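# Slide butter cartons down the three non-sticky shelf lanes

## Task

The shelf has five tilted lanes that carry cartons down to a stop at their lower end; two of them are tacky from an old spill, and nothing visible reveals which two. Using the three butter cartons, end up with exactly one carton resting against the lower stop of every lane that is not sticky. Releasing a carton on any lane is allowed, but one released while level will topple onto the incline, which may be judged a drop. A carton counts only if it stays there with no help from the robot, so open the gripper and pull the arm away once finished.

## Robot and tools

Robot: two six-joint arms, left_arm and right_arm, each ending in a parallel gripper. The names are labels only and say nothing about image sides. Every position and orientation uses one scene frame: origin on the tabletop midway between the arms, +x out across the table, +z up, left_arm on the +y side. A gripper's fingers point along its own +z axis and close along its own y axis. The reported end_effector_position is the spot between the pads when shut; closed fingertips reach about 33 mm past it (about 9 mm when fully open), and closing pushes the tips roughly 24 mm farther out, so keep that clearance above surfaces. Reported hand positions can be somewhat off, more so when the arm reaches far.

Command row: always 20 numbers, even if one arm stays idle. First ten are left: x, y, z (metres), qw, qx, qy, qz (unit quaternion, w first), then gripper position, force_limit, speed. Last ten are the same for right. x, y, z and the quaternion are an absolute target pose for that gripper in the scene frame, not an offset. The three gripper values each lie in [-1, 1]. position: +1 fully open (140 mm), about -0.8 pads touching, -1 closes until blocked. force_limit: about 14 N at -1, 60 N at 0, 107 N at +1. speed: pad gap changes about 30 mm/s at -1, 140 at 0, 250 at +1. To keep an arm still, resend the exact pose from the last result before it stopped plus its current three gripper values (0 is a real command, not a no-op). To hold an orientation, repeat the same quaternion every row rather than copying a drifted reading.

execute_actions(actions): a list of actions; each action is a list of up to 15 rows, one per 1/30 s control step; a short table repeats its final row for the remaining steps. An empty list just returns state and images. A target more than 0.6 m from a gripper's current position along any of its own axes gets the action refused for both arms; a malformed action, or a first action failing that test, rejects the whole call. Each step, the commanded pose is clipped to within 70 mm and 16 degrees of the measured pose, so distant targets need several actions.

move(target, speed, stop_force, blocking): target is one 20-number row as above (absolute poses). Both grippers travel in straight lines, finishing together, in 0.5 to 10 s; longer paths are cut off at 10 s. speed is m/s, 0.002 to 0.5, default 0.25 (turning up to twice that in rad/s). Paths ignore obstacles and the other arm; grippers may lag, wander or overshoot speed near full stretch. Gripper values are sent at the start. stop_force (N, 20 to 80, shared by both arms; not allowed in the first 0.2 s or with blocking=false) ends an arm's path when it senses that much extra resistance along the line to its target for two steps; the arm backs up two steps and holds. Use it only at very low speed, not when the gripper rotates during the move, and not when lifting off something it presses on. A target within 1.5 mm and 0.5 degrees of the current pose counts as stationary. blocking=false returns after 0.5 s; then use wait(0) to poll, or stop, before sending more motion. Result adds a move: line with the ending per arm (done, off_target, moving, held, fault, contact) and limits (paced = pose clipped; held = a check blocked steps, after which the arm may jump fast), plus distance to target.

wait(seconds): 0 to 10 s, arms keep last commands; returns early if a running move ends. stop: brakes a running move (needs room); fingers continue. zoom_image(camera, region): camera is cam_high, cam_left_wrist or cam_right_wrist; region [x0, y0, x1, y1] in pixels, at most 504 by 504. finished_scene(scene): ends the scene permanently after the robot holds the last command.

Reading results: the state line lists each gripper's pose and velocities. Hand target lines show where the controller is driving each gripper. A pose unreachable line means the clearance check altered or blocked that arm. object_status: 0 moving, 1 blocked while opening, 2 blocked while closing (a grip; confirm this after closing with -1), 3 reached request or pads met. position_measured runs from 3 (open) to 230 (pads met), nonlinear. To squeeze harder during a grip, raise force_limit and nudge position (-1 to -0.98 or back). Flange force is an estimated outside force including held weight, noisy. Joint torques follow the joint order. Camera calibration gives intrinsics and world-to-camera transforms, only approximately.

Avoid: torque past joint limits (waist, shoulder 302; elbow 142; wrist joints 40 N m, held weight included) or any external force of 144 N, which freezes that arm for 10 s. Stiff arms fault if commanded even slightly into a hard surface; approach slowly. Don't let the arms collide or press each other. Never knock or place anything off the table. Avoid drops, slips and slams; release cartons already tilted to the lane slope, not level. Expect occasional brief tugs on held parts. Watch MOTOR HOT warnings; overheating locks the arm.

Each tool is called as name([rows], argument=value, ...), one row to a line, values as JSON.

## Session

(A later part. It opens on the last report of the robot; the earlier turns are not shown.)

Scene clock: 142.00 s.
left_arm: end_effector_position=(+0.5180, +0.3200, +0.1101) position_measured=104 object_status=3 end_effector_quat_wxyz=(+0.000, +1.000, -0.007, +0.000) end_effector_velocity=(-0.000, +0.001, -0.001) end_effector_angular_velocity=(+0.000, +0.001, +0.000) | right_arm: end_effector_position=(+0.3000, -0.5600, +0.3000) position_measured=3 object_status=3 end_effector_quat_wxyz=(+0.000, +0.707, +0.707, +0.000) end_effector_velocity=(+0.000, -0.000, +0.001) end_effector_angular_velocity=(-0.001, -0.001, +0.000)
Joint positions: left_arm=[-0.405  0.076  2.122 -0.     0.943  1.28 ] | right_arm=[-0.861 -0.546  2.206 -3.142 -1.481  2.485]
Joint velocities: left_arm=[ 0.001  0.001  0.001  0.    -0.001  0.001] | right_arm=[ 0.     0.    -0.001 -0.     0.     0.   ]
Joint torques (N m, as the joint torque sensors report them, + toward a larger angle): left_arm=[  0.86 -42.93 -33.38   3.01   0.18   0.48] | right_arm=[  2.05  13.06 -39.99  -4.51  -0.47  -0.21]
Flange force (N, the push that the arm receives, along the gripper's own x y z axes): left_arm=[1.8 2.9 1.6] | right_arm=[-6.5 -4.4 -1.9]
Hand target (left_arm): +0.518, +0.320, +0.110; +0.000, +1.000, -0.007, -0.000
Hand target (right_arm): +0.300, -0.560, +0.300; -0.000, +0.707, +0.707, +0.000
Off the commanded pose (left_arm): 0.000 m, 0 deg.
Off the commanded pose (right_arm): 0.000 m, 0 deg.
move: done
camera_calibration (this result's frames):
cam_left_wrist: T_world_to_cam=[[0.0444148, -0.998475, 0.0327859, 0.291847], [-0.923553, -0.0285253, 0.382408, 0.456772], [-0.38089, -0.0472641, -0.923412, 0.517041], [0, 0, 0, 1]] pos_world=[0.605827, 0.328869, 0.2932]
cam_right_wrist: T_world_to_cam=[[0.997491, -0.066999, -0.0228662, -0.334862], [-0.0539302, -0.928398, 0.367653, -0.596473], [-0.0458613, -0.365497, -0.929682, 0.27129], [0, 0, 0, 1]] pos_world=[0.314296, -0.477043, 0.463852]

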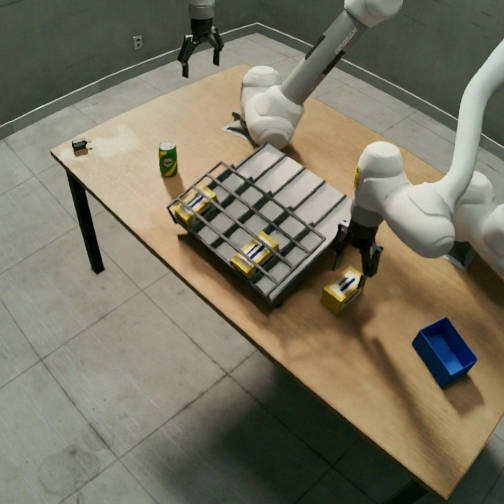

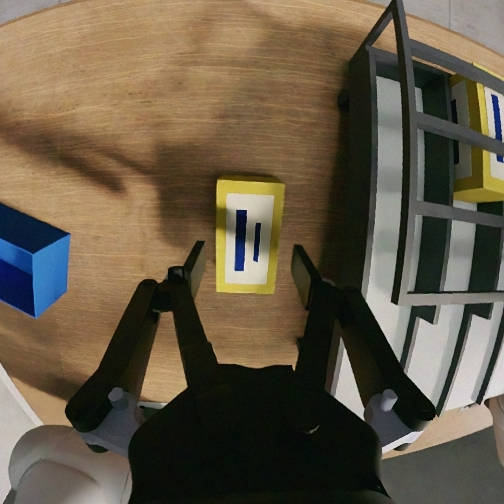

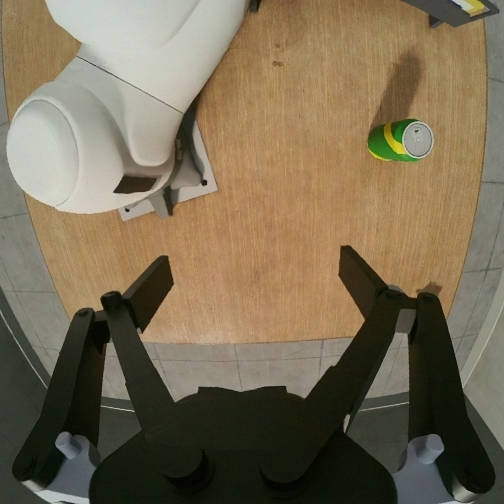

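move(target=[0.52,0.321,0.051,0,1,-0.007,0,0.2,-0.3,0,0.3,-0.56,0.3,0,0.7071,0.7071,0,1,0,0], speed=0.1)

move(target=[0.52,0.321,0.0515,0,1,-0.007,0,-1,-0.3,0,0.3,-0.56,0.3,0,0.7071,0.7071,0,1,0,0], speed=0.01)

move(target=[0.47,0.325,0.26,0,1,-0.007,-0.04,-1,-0.3,0,0.3,-0.56,0.3,0,0.7071,0.7071,0,1,0,0], speed=0.3)

move(target=[0.397,-0.073,0.215,0,0.9897,-0.005,-0.147,-1,-0.3,0,0.3,-0.56,0.3,0,0.7071,0.7071,0,1,0,0], speed=0.3)

move(target=[0.395,-0.073,0.190,0,0.9897,-0.005,-0.147,-1,-0.3,0,0.3,-0.56,0.3,0,0.7071,0.7071,0,1,0,0], speed=0.06)

move(target=[0.390,-0.073,0.170,0,0.9897,-0.005,-0.147,-1,-0.3,0,0.3,-0.56,0.3,0,0.7071,0.7071,0,1,0,0], speed=0.008, stop_force=20)

Scene clock: 147.63 s.
left_arm: end_effector_position=(+0.5200, +0.3210, +0.0511) position_measured=104 object_status=3 end_effector_quat_wxyz=(+0.000, +1.000, -0.007, +0.000) end_effector_velocity=(-0.000, -0.000, -0.000) end_effector_angular_velocity=(+0.000, +0.000, -0.001) | right_arm: end_effector_position=(+0.3000, -0.5600, +0.3000) position_measured=3 object_status=3 end_effector_quat_wxyz=(+0.000, +0.707, +0.707, +0.000) end_effector_velocity=(+0.000, +0.000, +0.000) end_effector_angular_velocity=(+0.001, -0.000, +0.000)
Joint positions: left_arm=[-0.401  0.151  2.172 -0.     0.819  1.283] | right_arm=[-0.861 -0.546  2.206 -3.142 -1.481  2.485]
Joint velocities: left_arm=[-0.001  0.     0.001  0.    -0.     0.   ] | right_arm=[ 0.     0.    -0.     0.001 -0.    -0.   ]
Joint torques (N m, as the joint torque sensors report them, + toward a larger angle): left_arm=[  1.83 -46.72 -29.88   2.45   0.03   0.72] | right_arm=[  1.84  14.92 -39.78  -4.71  -0.51  -0.06]
Flange force (N, the push that the arm receives, along the gripper's own x y z axes): left_arm=[0.4 5.4 0.6] | right_arm=[-4.4 -7.4 -2.4]
Hand target (left_arm): +0.520, +0.321, +0.051; +0.000, +1.000, -0.007, -0.000
Hand target (right_arm): +0.300, -0.560, +0.300; -0.000, +0.707, +0.707, +0.000
Off the commanded pose (left_arm): 0.000 m, 0 deg.
Off the commanded pose (right_arm): 0.000 m, 0 deg.
move: done
camera_calibration (this result's frames):
cam_left_wrist: T_world_to_cam=[[0.0445142, -0.99847, 0.0327999, 0.294627], [-0.923523, -0.0286085, 0.382475, 0.481215], [-0.380951, -0.047317, -0.923384, 0.463369], [0, 0, 0, 1]] pos_world=[0.607819, 0.329868, 0.234151]
cam_right_wrist: T_world_to_cam=[[0.997491, -0.0669991, -0.022866, -0.334863], [-0.0539304, -0.928398, 0.367653, -0.596472], [-0.0458612, -0.365497, -0.929682, 0.27129], [0, 0, 0, 1]] pos_world=[0.314296, -0.477043, 0.463852]

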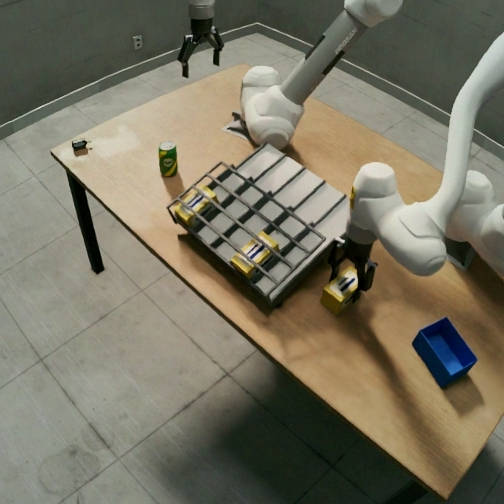

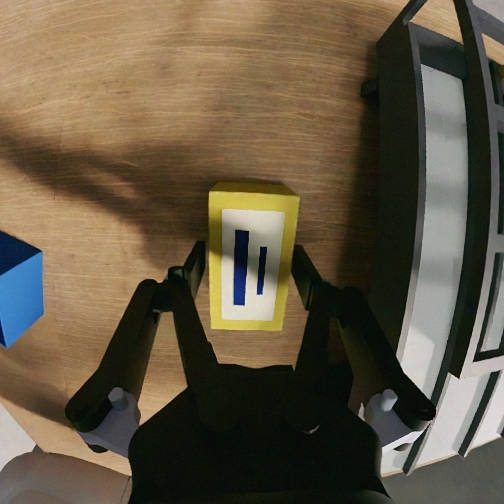

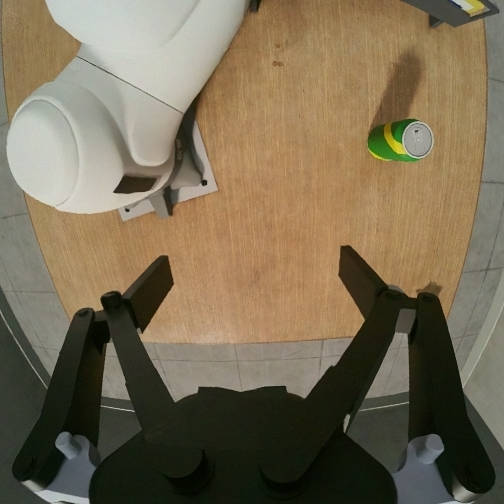

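Scene clock: 148.33 s.
left_arm: end_effector_position=(+0.5200, +0.3210, +0.0515) position_measured=136 object_status=2 end_effector_quat_wxyz=(+0.000, +1.000, -0.007, -0.000) end_effector_velocity=(-0.000, +0.000, +0.000) end_effector_angular_velocity=(+0.000, +0.000, -0.001) | right_arm: end_effector_position=(+0.3000, -0.5600, +0.3000) position_measured=3 object_status=3 end_effector_quat_wxyz=(+0.000, +0.707, +0.707, +0.000) end_effector_velocity=(+0.000, -0.000, +0.000) end_effector_angular_velocity=(-0.001, +0.000, +0.000)
Joint positions: left_arm=[-0.401  0.15   2.172 -0.     0.82   1.283] | right_arm=[-0.861 -0.546  2.206 -3.142 -1.481  2.485]
Joint velocities: left_arm=[ 0.001 -0.    -0.     0.     0.001  0.001] | right_arm=[ 0.     0.    -0.    -0.001  0.     0.   ]
Joint torques (N m, as the joint torque sensors report them, + toward a larger angle): left_arm=[ -0.69 -48.85 -32.02   2.49   0.43   0.76] | right_arm=[  2.08  12.75 -40.07  -4.4   -0.48  -0.15]
Flange force (N, the push that the arm receives, along the gripper's own x y z axes): left_arm=[1.1 0.3 6.2] | right_arm=[-6.8 -4.3 -1.6]
Hand target (left_arm): +0.520, +0.321, +0.051; +0.000, +1.000, -0.007, +0.000
Hand target (right_arm): +0.300, -0.560, +0.300; -0.000, +0.707, +0.707, +0.000
Off the commanded pose (left_arm): 0.000 m, 0 deg.
Off the commanded pose (right_arm): 0.000 m, 0 deg.
move: done
camera_calibration (this result's frames):
cam_left_wrist: T_world_to_cam=[[0.0445374, -0.998471, 0.0327569, 0.294632], [-0.923476, -0.0286407, 0.382586, 0.480992], [-0.381062, -0.0472896, -0.923339, 0.463777], [0, 0, 0, 1]] pos_world=[0.60779, 0.32989, 0.234551]
cam_right_wrist: T_world_to_cam=[[0.997491, -0.0669991, -0.0228659, -0.334863], [-0.0539304, -0.928398, 0.367653, -0.596473], [-0.0458611, -0.365497, -0.929682, 0.27129], [0, 0, 0, 1]] pos_world=[0.314296, -0.477043, 0.463852]

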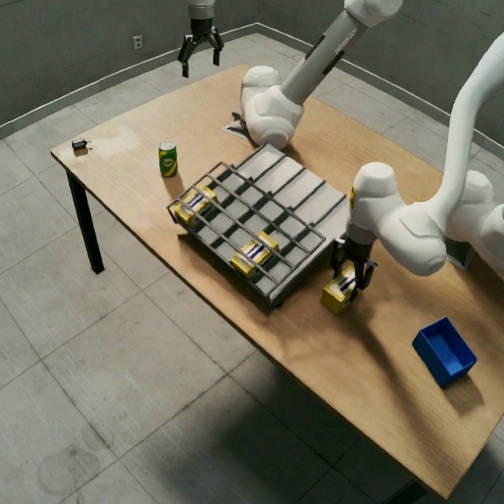

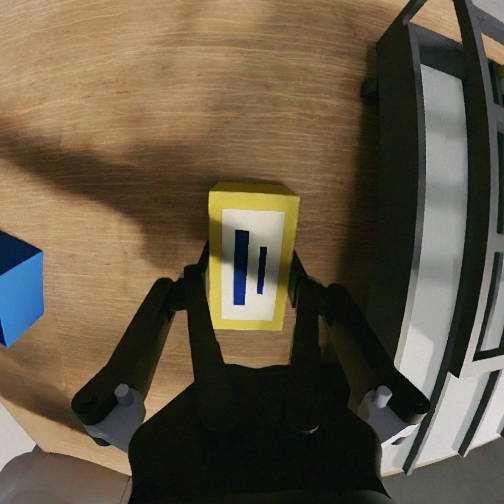

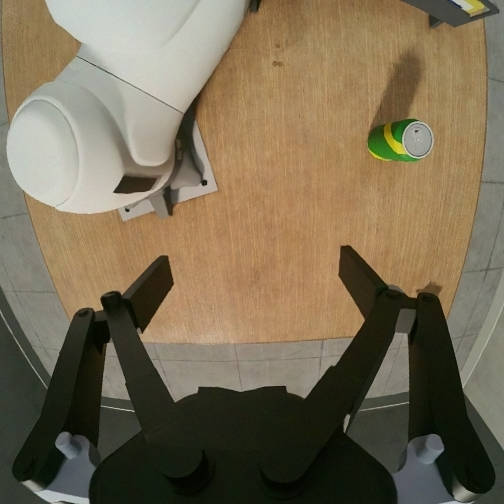

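Scene clock: 149.47 s.
left_arm: end_effector_position=(+0.4700, +0.3250, +0.2598) position_measured=136 object_status=2 end_effector_quat_wxyz=(-0.000, +0.999, -0.007, -0.040) end_effector_velocity=(+0.001, +0.000, +0.001) end_effector_angular_velocity=(-0.000, -0.001, +0.001) | right_arm: end_effector_position=(+0.3000, -0.5600, +0.3000) position_measured=3 object_status=3 end_effector_quat_wxyz=(+0.000, +0.707, +0.707, -0.000) end_effector_velocity=(-0.000, +0.000, -0.000) end_effector_angular_velocity=(+0.000, +0.001, -0.000)
Joint positions: left_arm=[-0.408 -0.084  1.981 -0.024  1.321  1.283] | right_arm=[-0.861 -0.546  2.206 -3.142 -1.481  2.485]
Joint velocities: left_arm=[ 0.001  0.    -0.001  0.     0.    -0.   ] | right_arm=[-0.    -0.     0.001 -0.    -0.     0.   ]
Joint torques (N m, as the joint torque sensors report them, + toward a larger angle): left_arm=[  1.18 -34.34 -40.54   3.38   0.37   0.83] | right_arm=[  2.19  13.73 -40.22  -4.43  -0.43  -0.2 ]
Flange force (N, the push that the arm receives, along the gripper's own x y z axes): left_arm=[3.7 4.9 4.2] | right_arm=[-6.0 -6.4 -1.6]
Hand target (left_arm): +0.470, +0.325, +0.260; -0.000, +0.999, -0.007, -0.040
Hand target (right_arm): +0.300, -0.560, +0.300; -0.000, +0.707, +0.707, +0.000
Off the commanded pose (left_arm): 0.000 m, 0 deg.
Off the commanded pose (right_arm): 0.000 m, 0 deg.
move: done
camera_calibration (this result's frames):
cam_left_wrist: T_world_to_cam=[[0.0471432, -0.998487, 0.0282915, 0.294015], [-0.889935, -0.0291213, 0.455158, 0.320755], [-0.453645, -0.0466352, -0.889961, 0.662545], [0, 0, 0, 1]] pos_world=[0.57215, 0.333809, 0.435327]
cam_right_wrist: T_world_to_cam=[[0.997491, -0.0669991, -0.0228661, -0.334863], [-0.0539303, -0.928398, 0.367653, -0.596473], [-0.0458612, -0.365497, -0.929682, 0.27129], [0, 0, 0, 1]] pos_world=[0.314296, -0.477044, 0.463852]

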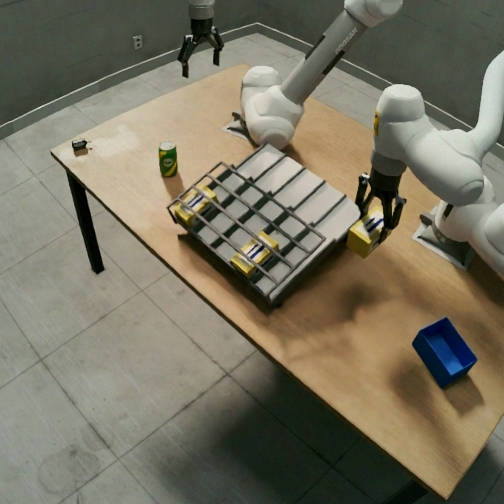

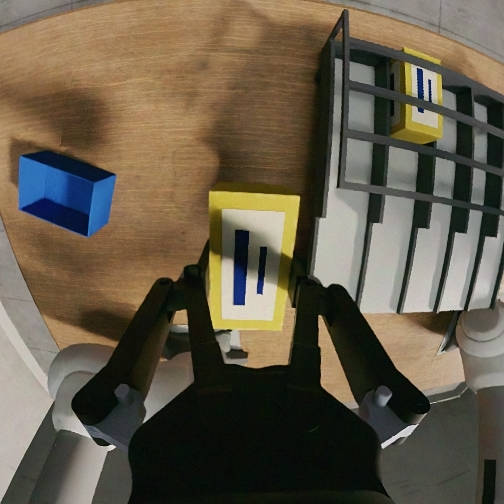

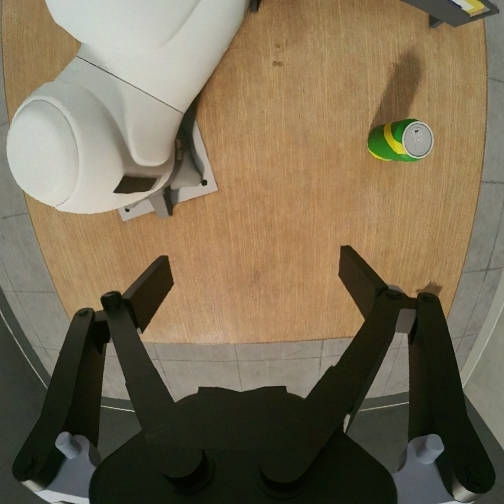

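Scene clock: 151.23 s.
left_arm: end_effector_position=(+0.3970, -0.0727, +0.2151) position_measured=136 object_status=2 end_effector_quat_wxyz=(-0.000, +0.989, -0.005, -0.147) end_effector_velocity=(+0.000, -0.001, -0.000) end_effector_angular_velocity=(+0.000, -0.000, -0.001) | right_arm: end_effector_position=(+0.3000, -0.5600, +0.3000) position_measured=3 object_status=3 end_effector_quat_wxyz=(+0.000, +0.707, +0.707, -0.000) end_effector_velocity=(-0.000, -0.000, -0.000) end_effector_angular_velocity=(+0.000, +0.001, -0.000)
Joint positions: left_arm=[-0.984  0.281  1.685 -0.23   1.373  0.764] | right_arm=[-0.861 -0.546  2.206 -3.142 -1.481  2.485]
Joint velocities: left_arm=[-0.001  0.001 -0.001  0.     0.     0.   ] | right_arm=[-0.     0.001  0.    -0.     0.     0.   ]
Joint torques (N m, as the joint torque sensors report them, + toward a larger angle): left_arm=[  2.86 -71.06 -38.32   2.29   1.26   0.6 ] | right_arm=[  1.76  13.49 -40.27  -4.59  -0.39  -0.24]
Flange force (N, the push that the arm receives, along the gripper's own x y z axes): left_arm=[1.3 7.1 4.6] | right_arm=[-4.7 -4.8 -1.5]
Hand target (left_arm): +0.397, -0.073, +0.215; -0.000, +0.989, -0.005, -0.147
Hand target (right_arm): +0.300, -0.560, +0.300; -0.000, +0.707, +0.707, +0.000
Off the commanded pose (left_arm): 0.000 m, 0 deg.
Off the commanded pose (right_arm): 0.000 m, 0 deg.
move: done
camera_calibration (this result's frames):
cam_left_wrist: T_world_to_cam=[[0.0554895, -0.99834, 0.0154111, -0.0989959], [-0.772591, -0.0331544, 0.634038, 0.179244], [-0.632475, -0.0470889, -0.773148, 0.616937], [0, 0, 0, 1]] pos_world=[0.534173, -0.063838, 0.364862]
cam_right_wrist: T_world_to_cam=[[0.997491, -0.066999, -0.0228661, -0.334863], [-0.0539302, -0.928398, 0.367653, -0.596473], [-0.0458612, -0.365497, -0.929682, 0.27129], [0, 0, 0, 1]] pos_world=[0.314296, -0.477044, 0.463852]

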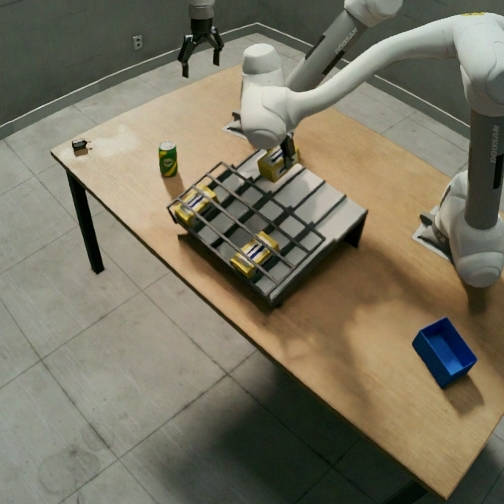

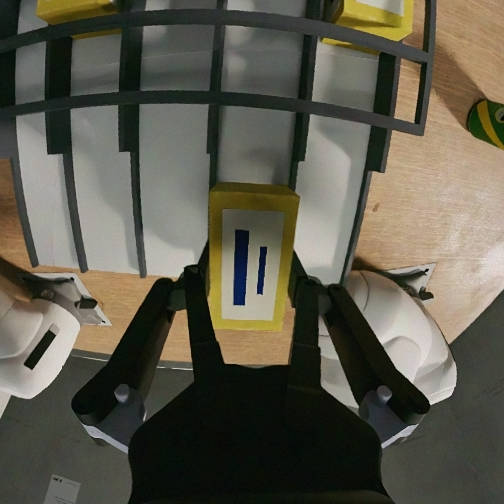

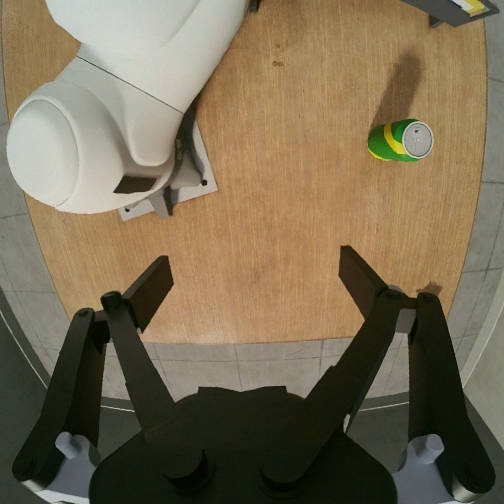

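Scene clock: 151.97 s.
left_arm: end_effector_position=(+0.3950, -0.0730, +0.1900) position_measured=136 object_status=2 end_effector_quat_wxyz=(+0.000, +0.989, -0.005, -0.147) end_effector_velocity=(-0.000, +0.000, -0.000) end_effector_angular_velocity=(+0.001, +0.001, +0.000) | right_arm: end_effector_position=(+0.3000, -0.5600, +0.3000) position_measured=3 object_status=3 end_effector_quat_wxyz=(+0.000, +0.707, +0.707, +0.000) end_effector_velocity=(+0.001, +0.000, -0.000) end_effector_angular_velocity=(+0.002, -0.001, +0.000)
Joint positions: left_arm=[-0.987  0.296  1.714 -0.233  1.329  0.772] | right_arm=[-0.861 -0.546  2.206 -3.142 -1.481  2.485]
Joint velocities: left_arm=[ 0.     0.     0.001 -0.     0.    -0.   ] | right_arm=[-0.     0.001 -0.     0.002  0.    -0.   ]
Joint torques (N m, as the joint torque sensors report them, + toward a larger angle): left_arm=[  0.85 -72.21 -37.78   2.1    0.97   0.72] | right_arm=[  1.57  13.81 -40.72  -4.6   -0.34   0.09]
Flange force (N, the push that the arm receives, along the gripper's own x y z axes): left_arm=[3.8 5.5 4.4] | right_arm=[-4.7 -5.9 -0.9]
Hand target (left_arm): +0.395, -0.073, +0.190; +0.000, +0.989, -0.005, -0.147
Hand target (right_arm): +0.300, -0.560, +0.300; -0.000, +0.707, +0.707, +0.000
Off the commanded pose (left_arm): 0.000 m, 0 deg.
Off the commanded pose (right_arm): 0.000 m, 0 deg.
move: done
camera_calibration (this result's frames):
cam_left_wrist: T_world_to_cam=[[0.0556198, -0.998327, 0.0158158, -0.0988981], [-0.77237, -0.032982, 0.634317, 0.193455], [-0.632734, -0.0474962, -0.772912, 0.596273], [0, 0, 0, 1]] pos_world=[0.532202, -0.0640314, 0.339719]
cam_right_wrist: T_world_to_cam=[[0.997491, -0.0669989, -0.022866, -0.334863], [-0.0539303, -0.928398, 0.367653, -0.596473], [-0.0458611, -0.365497, -0.929682, 0.27129], [0, 0, 0, 1]] pos_world=[0.314296, -0.477043, 0.463852]

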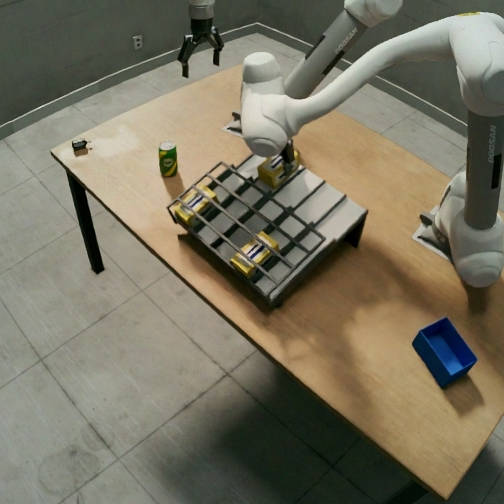

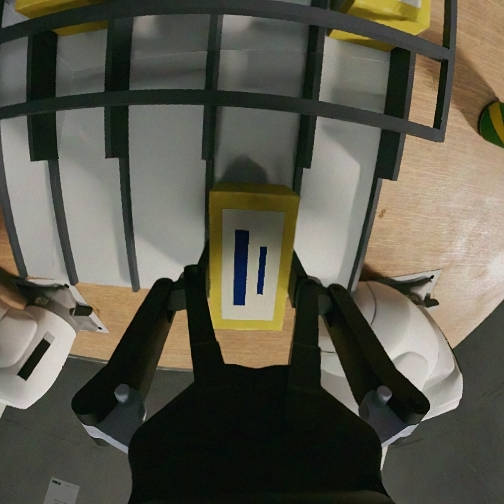

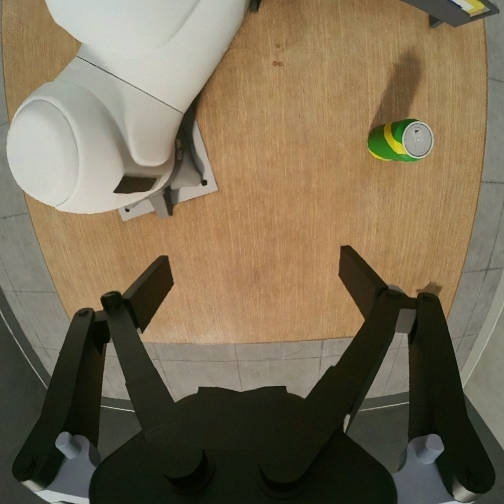

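Scene clock: 153.37 s.
left_arm: end_effector_position=(+0.3929, -0.0732, +0.1818) position_measured=136 object_status=2 end_effector_quat_wxyz=(+0.000, +0.989, -0.005, -0.147) end_effector_velocity=(+0.000, +0.001, +0.000) end_effector_angular_velocity=(+0.001, +0.002, +0.000) | right_arm: end_effector_position=(+0.3000, -0.5600, +0.3000) position_measured=3 object_status=3 end_effector_quat_wxyz=(+0.000, +0.707, +0.707, +0.000) end_effector_velocity=(-0.000, -0.000, +0.000) end_effector_angular_velocity=(-0.002, -0.001, +0.000)
Joint positions: left_arm=[-0.989  0.299  1.725 -0.235  1.314  0.774] | right_arm=[-0.861 -0.546  2.206 -3.142 -1.481  2.485]
Joint velocities: left_arm=[ 0.001  0.001 -0.001 -0.     0.002  0.   ] | right_arm=[ 0.    -0.001 -0.    -0.001  0.     0.   ]
Joint torques (N m, as the joint torque sensors report them, + toward a larger angle): left_arm=[ -5.7  -49.1  -18.22   1.72   1.29   0.68] | right_arm=[  1.47  13.84 -40.38  -4.42  -0.46  -0.11]
Flange force (N, the push that the arm receives, along the gripper's own x y z axes): left_arm=[3.5 2.5 -32.9] | right_arm=[-3.5 -5.3 -1.5]
Hand target (left_arm): +0.393, -0.073, +0.182; +0.000, +0.989, -0.005, -0.147
Hand target (right_arm): +0.300, -0.560, +0.300; -0.000, +0.707, +0.707, +0.000
Off the commanded pose (left_arm): 0.012 m, 0 deg.
Off the commanded pose (right_arm): 0.000 m, 0 deg.
move: contact (left_arm)
camera_calibration (this result's frames):
cam_left_wrist: T_world_to_cam=[[0.0554422, -0.998333, 0.0160521, -0.0987684], [-0.772434, -0.0326988, 0.634253, 0.197144], [-0.632671, -0.0475635, -0.772959, 0.588559], [0, 0, 0, 1]] pos_world=[0.530121, -0.0641634, 0.331478]
cam_right_wrist: T_world_to_cam=[[0.997491, -0.0669989, -0.022866, -0.334863], [-0.0539302, -0.928398, 0.367653, -0.596473], [-0.0458611, -0.365497, -0.929682, 0.27129], [0, 0, 0, 1]] pos_world=[0.314296, -0.477043, 0.463852]

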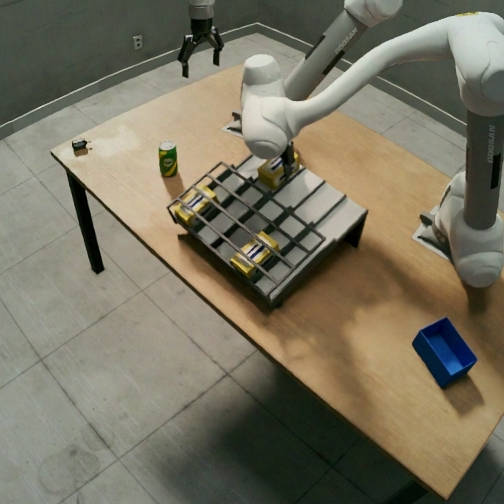

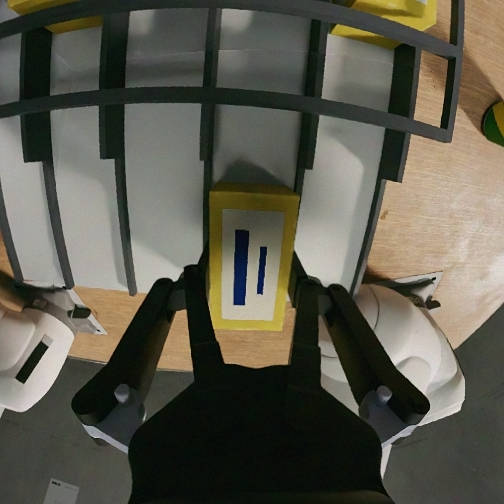

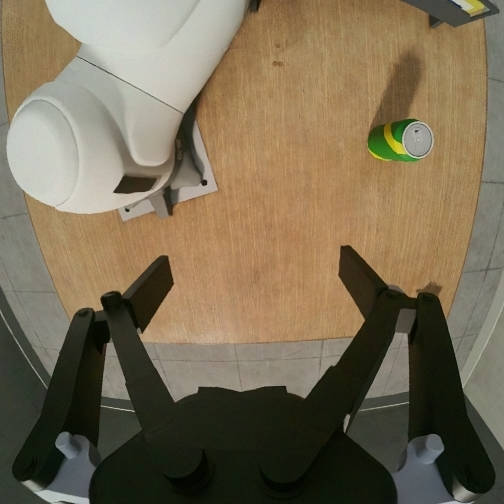

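move(target=[0.393,-0.073,0.1822,0,0.9897,-0.005,-0.147,0.2,-0.3,0,0.3,-0.56,0.3,0,0.7071,0.7071,0,1,0,0], speed=0.01)

move(target=[0.4,0.1,0.4,0,0.9897,-0.005,-0.1,0.2,-0.3,0,0.3,-0.56,0.3,0,0.7071,0.7071,0,1,0,0], speed=0.3)

zoom_image(camera="cam_high", region=[160,160,340,320])

Scene clock: 156.27 s.
left_arm: end_effector_position=(+0.3930, -0.0730, +0.1822) position_measured=104 object_status=3 end_effector_quat_wxyz=(-0.000, +0.989, -0.005, -0.147) end_effector_velocity=(-0.000, +0.000, -0.000) end_effector_angular_velocity=(+0.001, +0.001, +0.002) | right_arm: end_effector_position=(+0.3000, -0.5600, +0.3000) position_measured=3 object_status=3 end_effector_quat_wxyz=(+0.000, +0.707, +0.707, +0.000) end_effector_velocity=(+0.000, +0.000, -0.000) end_effector_angular_velocity=(+0.001, -0.001, +0.000)
Joint positions: left_arm=[-0.989  0.299  1.725 -0.235  1.315  0.774] | right_arm=[-0.861 -0.546  2.206 -3.142 -1.481  2.485]
Joint velocities: left_arm=[ 0.     0.     0.001 -0.001  0.    -0.002] | right_arm=[ 0.    -0.     0.     0.001  0.    -0.   ]
Joint torques (N m, as the joint torque sensors report them, + toward a larger angle): left_arm=[  0.7  -68.37 -35.57   2.65   0.75   0.71] | right_arm=[  2.23  13.88 -40.38  -4.48  -0.39  -0.06]
Flange force (N, the push that the arm receives, along the gripper's own x y z axes): left_arm=[1.4 4.0 -0.2] | right_arm=[-6.3 -7.3 -1.5]
Hand target (left_arm): +0.393, -0.073, +0.182; -0.000, +0.989, -0.005, -0.147
Hand target (right_arm): +0.300, -0.560, +0.300; -0.000, +0.707, +0.707, +0.000
Off the commanded pose (left_arm): 0.000 m, 0 deg.
Off the commanded pose (right_arm): 0.000 m, 0 deg.
move: done
camera_calibration (this result's frames):
cam_left_wrist: T_world_to_cam=[[0.0556427, -0.998326, 0.0157724, -0.0986546], [-0.772342, -0.0330253, 0.634347, 0.196852], [-0.632765, -0.0474785, -0.772887, 0.588949], [0, 0, 0, 1]] pos_world=[0.530193, -0.064026, 0.331875]
cam_right_wrist: T_world_to_cam=[[0.997491, -0.0669991, -0.022866, -0.334863], [-0.0539304, -0.928398, 0.367653, -0.596473], [-0.0458611, -0.365497, -0.929682, 0.27129], [0, 0, 0, 1]] pos_world=[0.314296, -0.477044, 0.463852]

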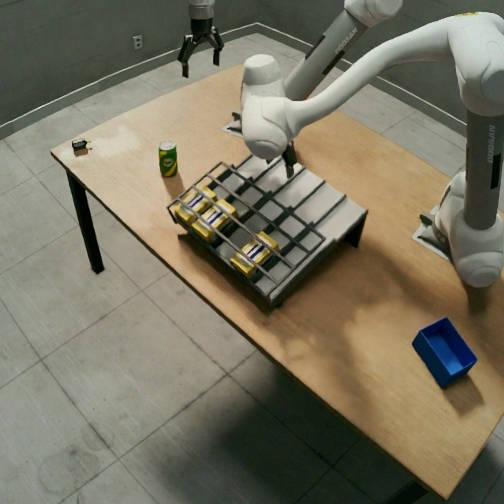

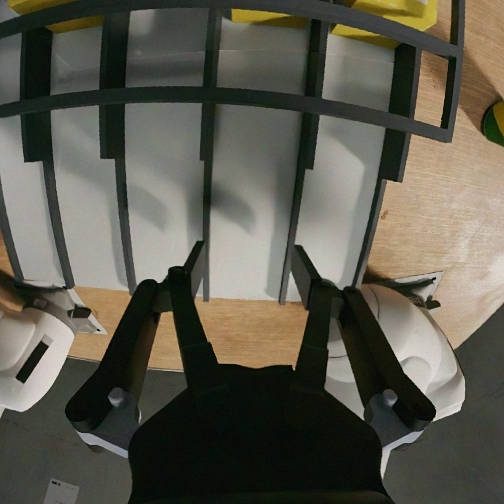

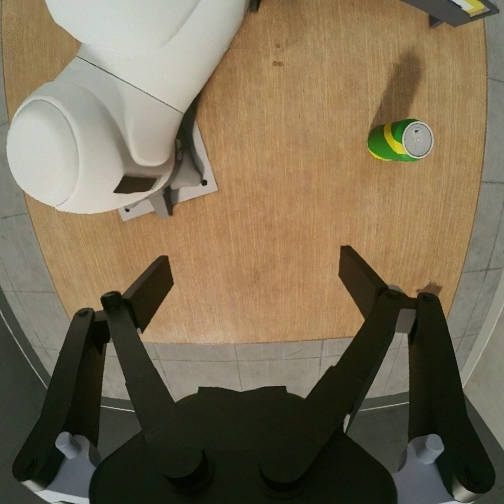

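Scene clock: 157.60 s.
left_arm: end_effector_position=(+0.4000, +0.0999, +0.3998) position_measured=104 object_status=3 end_effector_quat_wxyz=(+0.000, +0.995, -0.005, -0.101) end_effector_velocity=(+0.000, +0.000, -0.000) end_effector_angular_velocity=(+0.001, -0.000, +0.001) | right_arm: end_effector_position=(+0.3000, -0.5600, +0.3000) position_measured=3 object_status=3 end_effector_quat_wxyz=(+0.000, +0.707, +0.707, -0.000) end_effector_velocity=(-0.000, -0.001, +0.000) end_effector_angular_velocity=(-0.001, +0.001, +0.000)
Joint positions: left_arm=[-0.822 -0.012  1.666 -0.132  1.639  0.86 ] | right_arm=[-0.861 -0.546  2.206 -3.142 -1.481  2.485]
Joint velocities: left_arm=[ 0.001  0.    -0.     0.001  0.    -0.001] | right_arm=[ 0.     0.001 -0.001 -0.002 -0.    -0.   ]
Joint torques (N m, as the joint torque sensors report them, + toward a larger angle): left_arm=[  0.45 -40.03 -40.73   3.11   0.62   0.53] | right_arm=[  1.72  14.06 -40.2   -4.44  -0.49  -0.19]
Flange force (N, the push that the arm receives, along the gripper's own x y z axes): left_arm=[-0.1 1.7 0.0] | right_arm=[-4.2 -5.6 -1.8]
Hand target (left_arm): +0.400, +0.100, +0.400; +0.000, +0.995, -0.005, -0.101
Hand target (right_arm): +0.300, -0.560, +0.300; -0.000, +0.707, +0.707, +0.000
Off the commanded pose (left_arm): 0.000 m, 0 deg.
Off the commanded pose (right_arm): 0.000 m, 0 deg.
move: done
camera_calibration (this result's frames):
cam_left_wrist: T_world_to_cam=[[0.0541048, -0.998307, 0.0213523, 0.0685651], [-0.828103, -0.0329111, 0.559609, 0.122104], [-0.557959, -0.0479595, -0.828482, 0.762163], [0, 0, 0, 1]] pos_world=[0.522661, 0.109021, 0.561643]
cam_right_wrist: T_world_to_cam=[[0.997491, -0.066999, -0.0228662, -0.334862], [-0.0539302, -0.928398, 0.367653, -0.596473], [-0.0458613, -0.365497, -0.929682, 0.27129], [0, 0, 0, 1]] pos_world=[0.314296, -0.477043, 0.463852]

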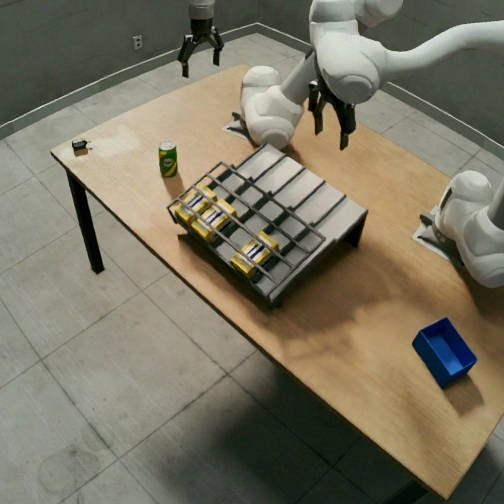

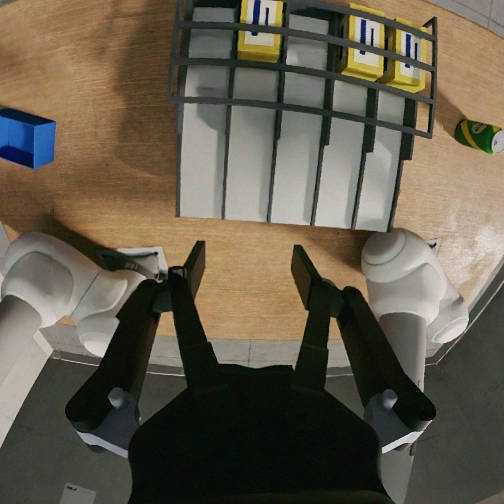

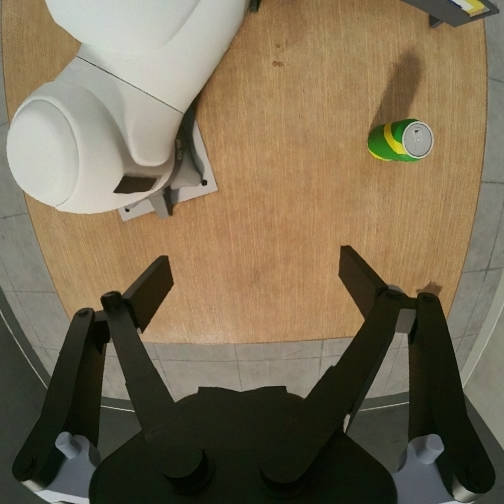

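Region (160, 160, 340, 320) of cam_high's 504x504 image, scaled by 2.800, with more detail than that image has.

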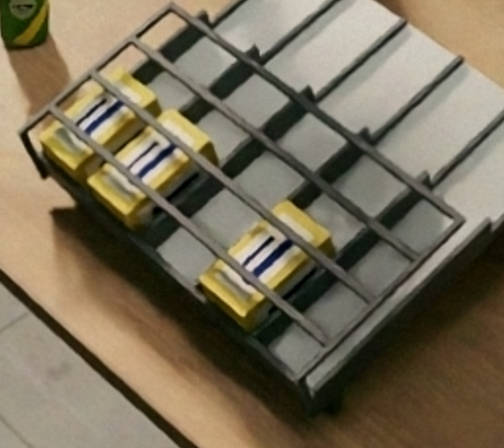

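finished_scene(scene=1)

The scene is finished: the task was done.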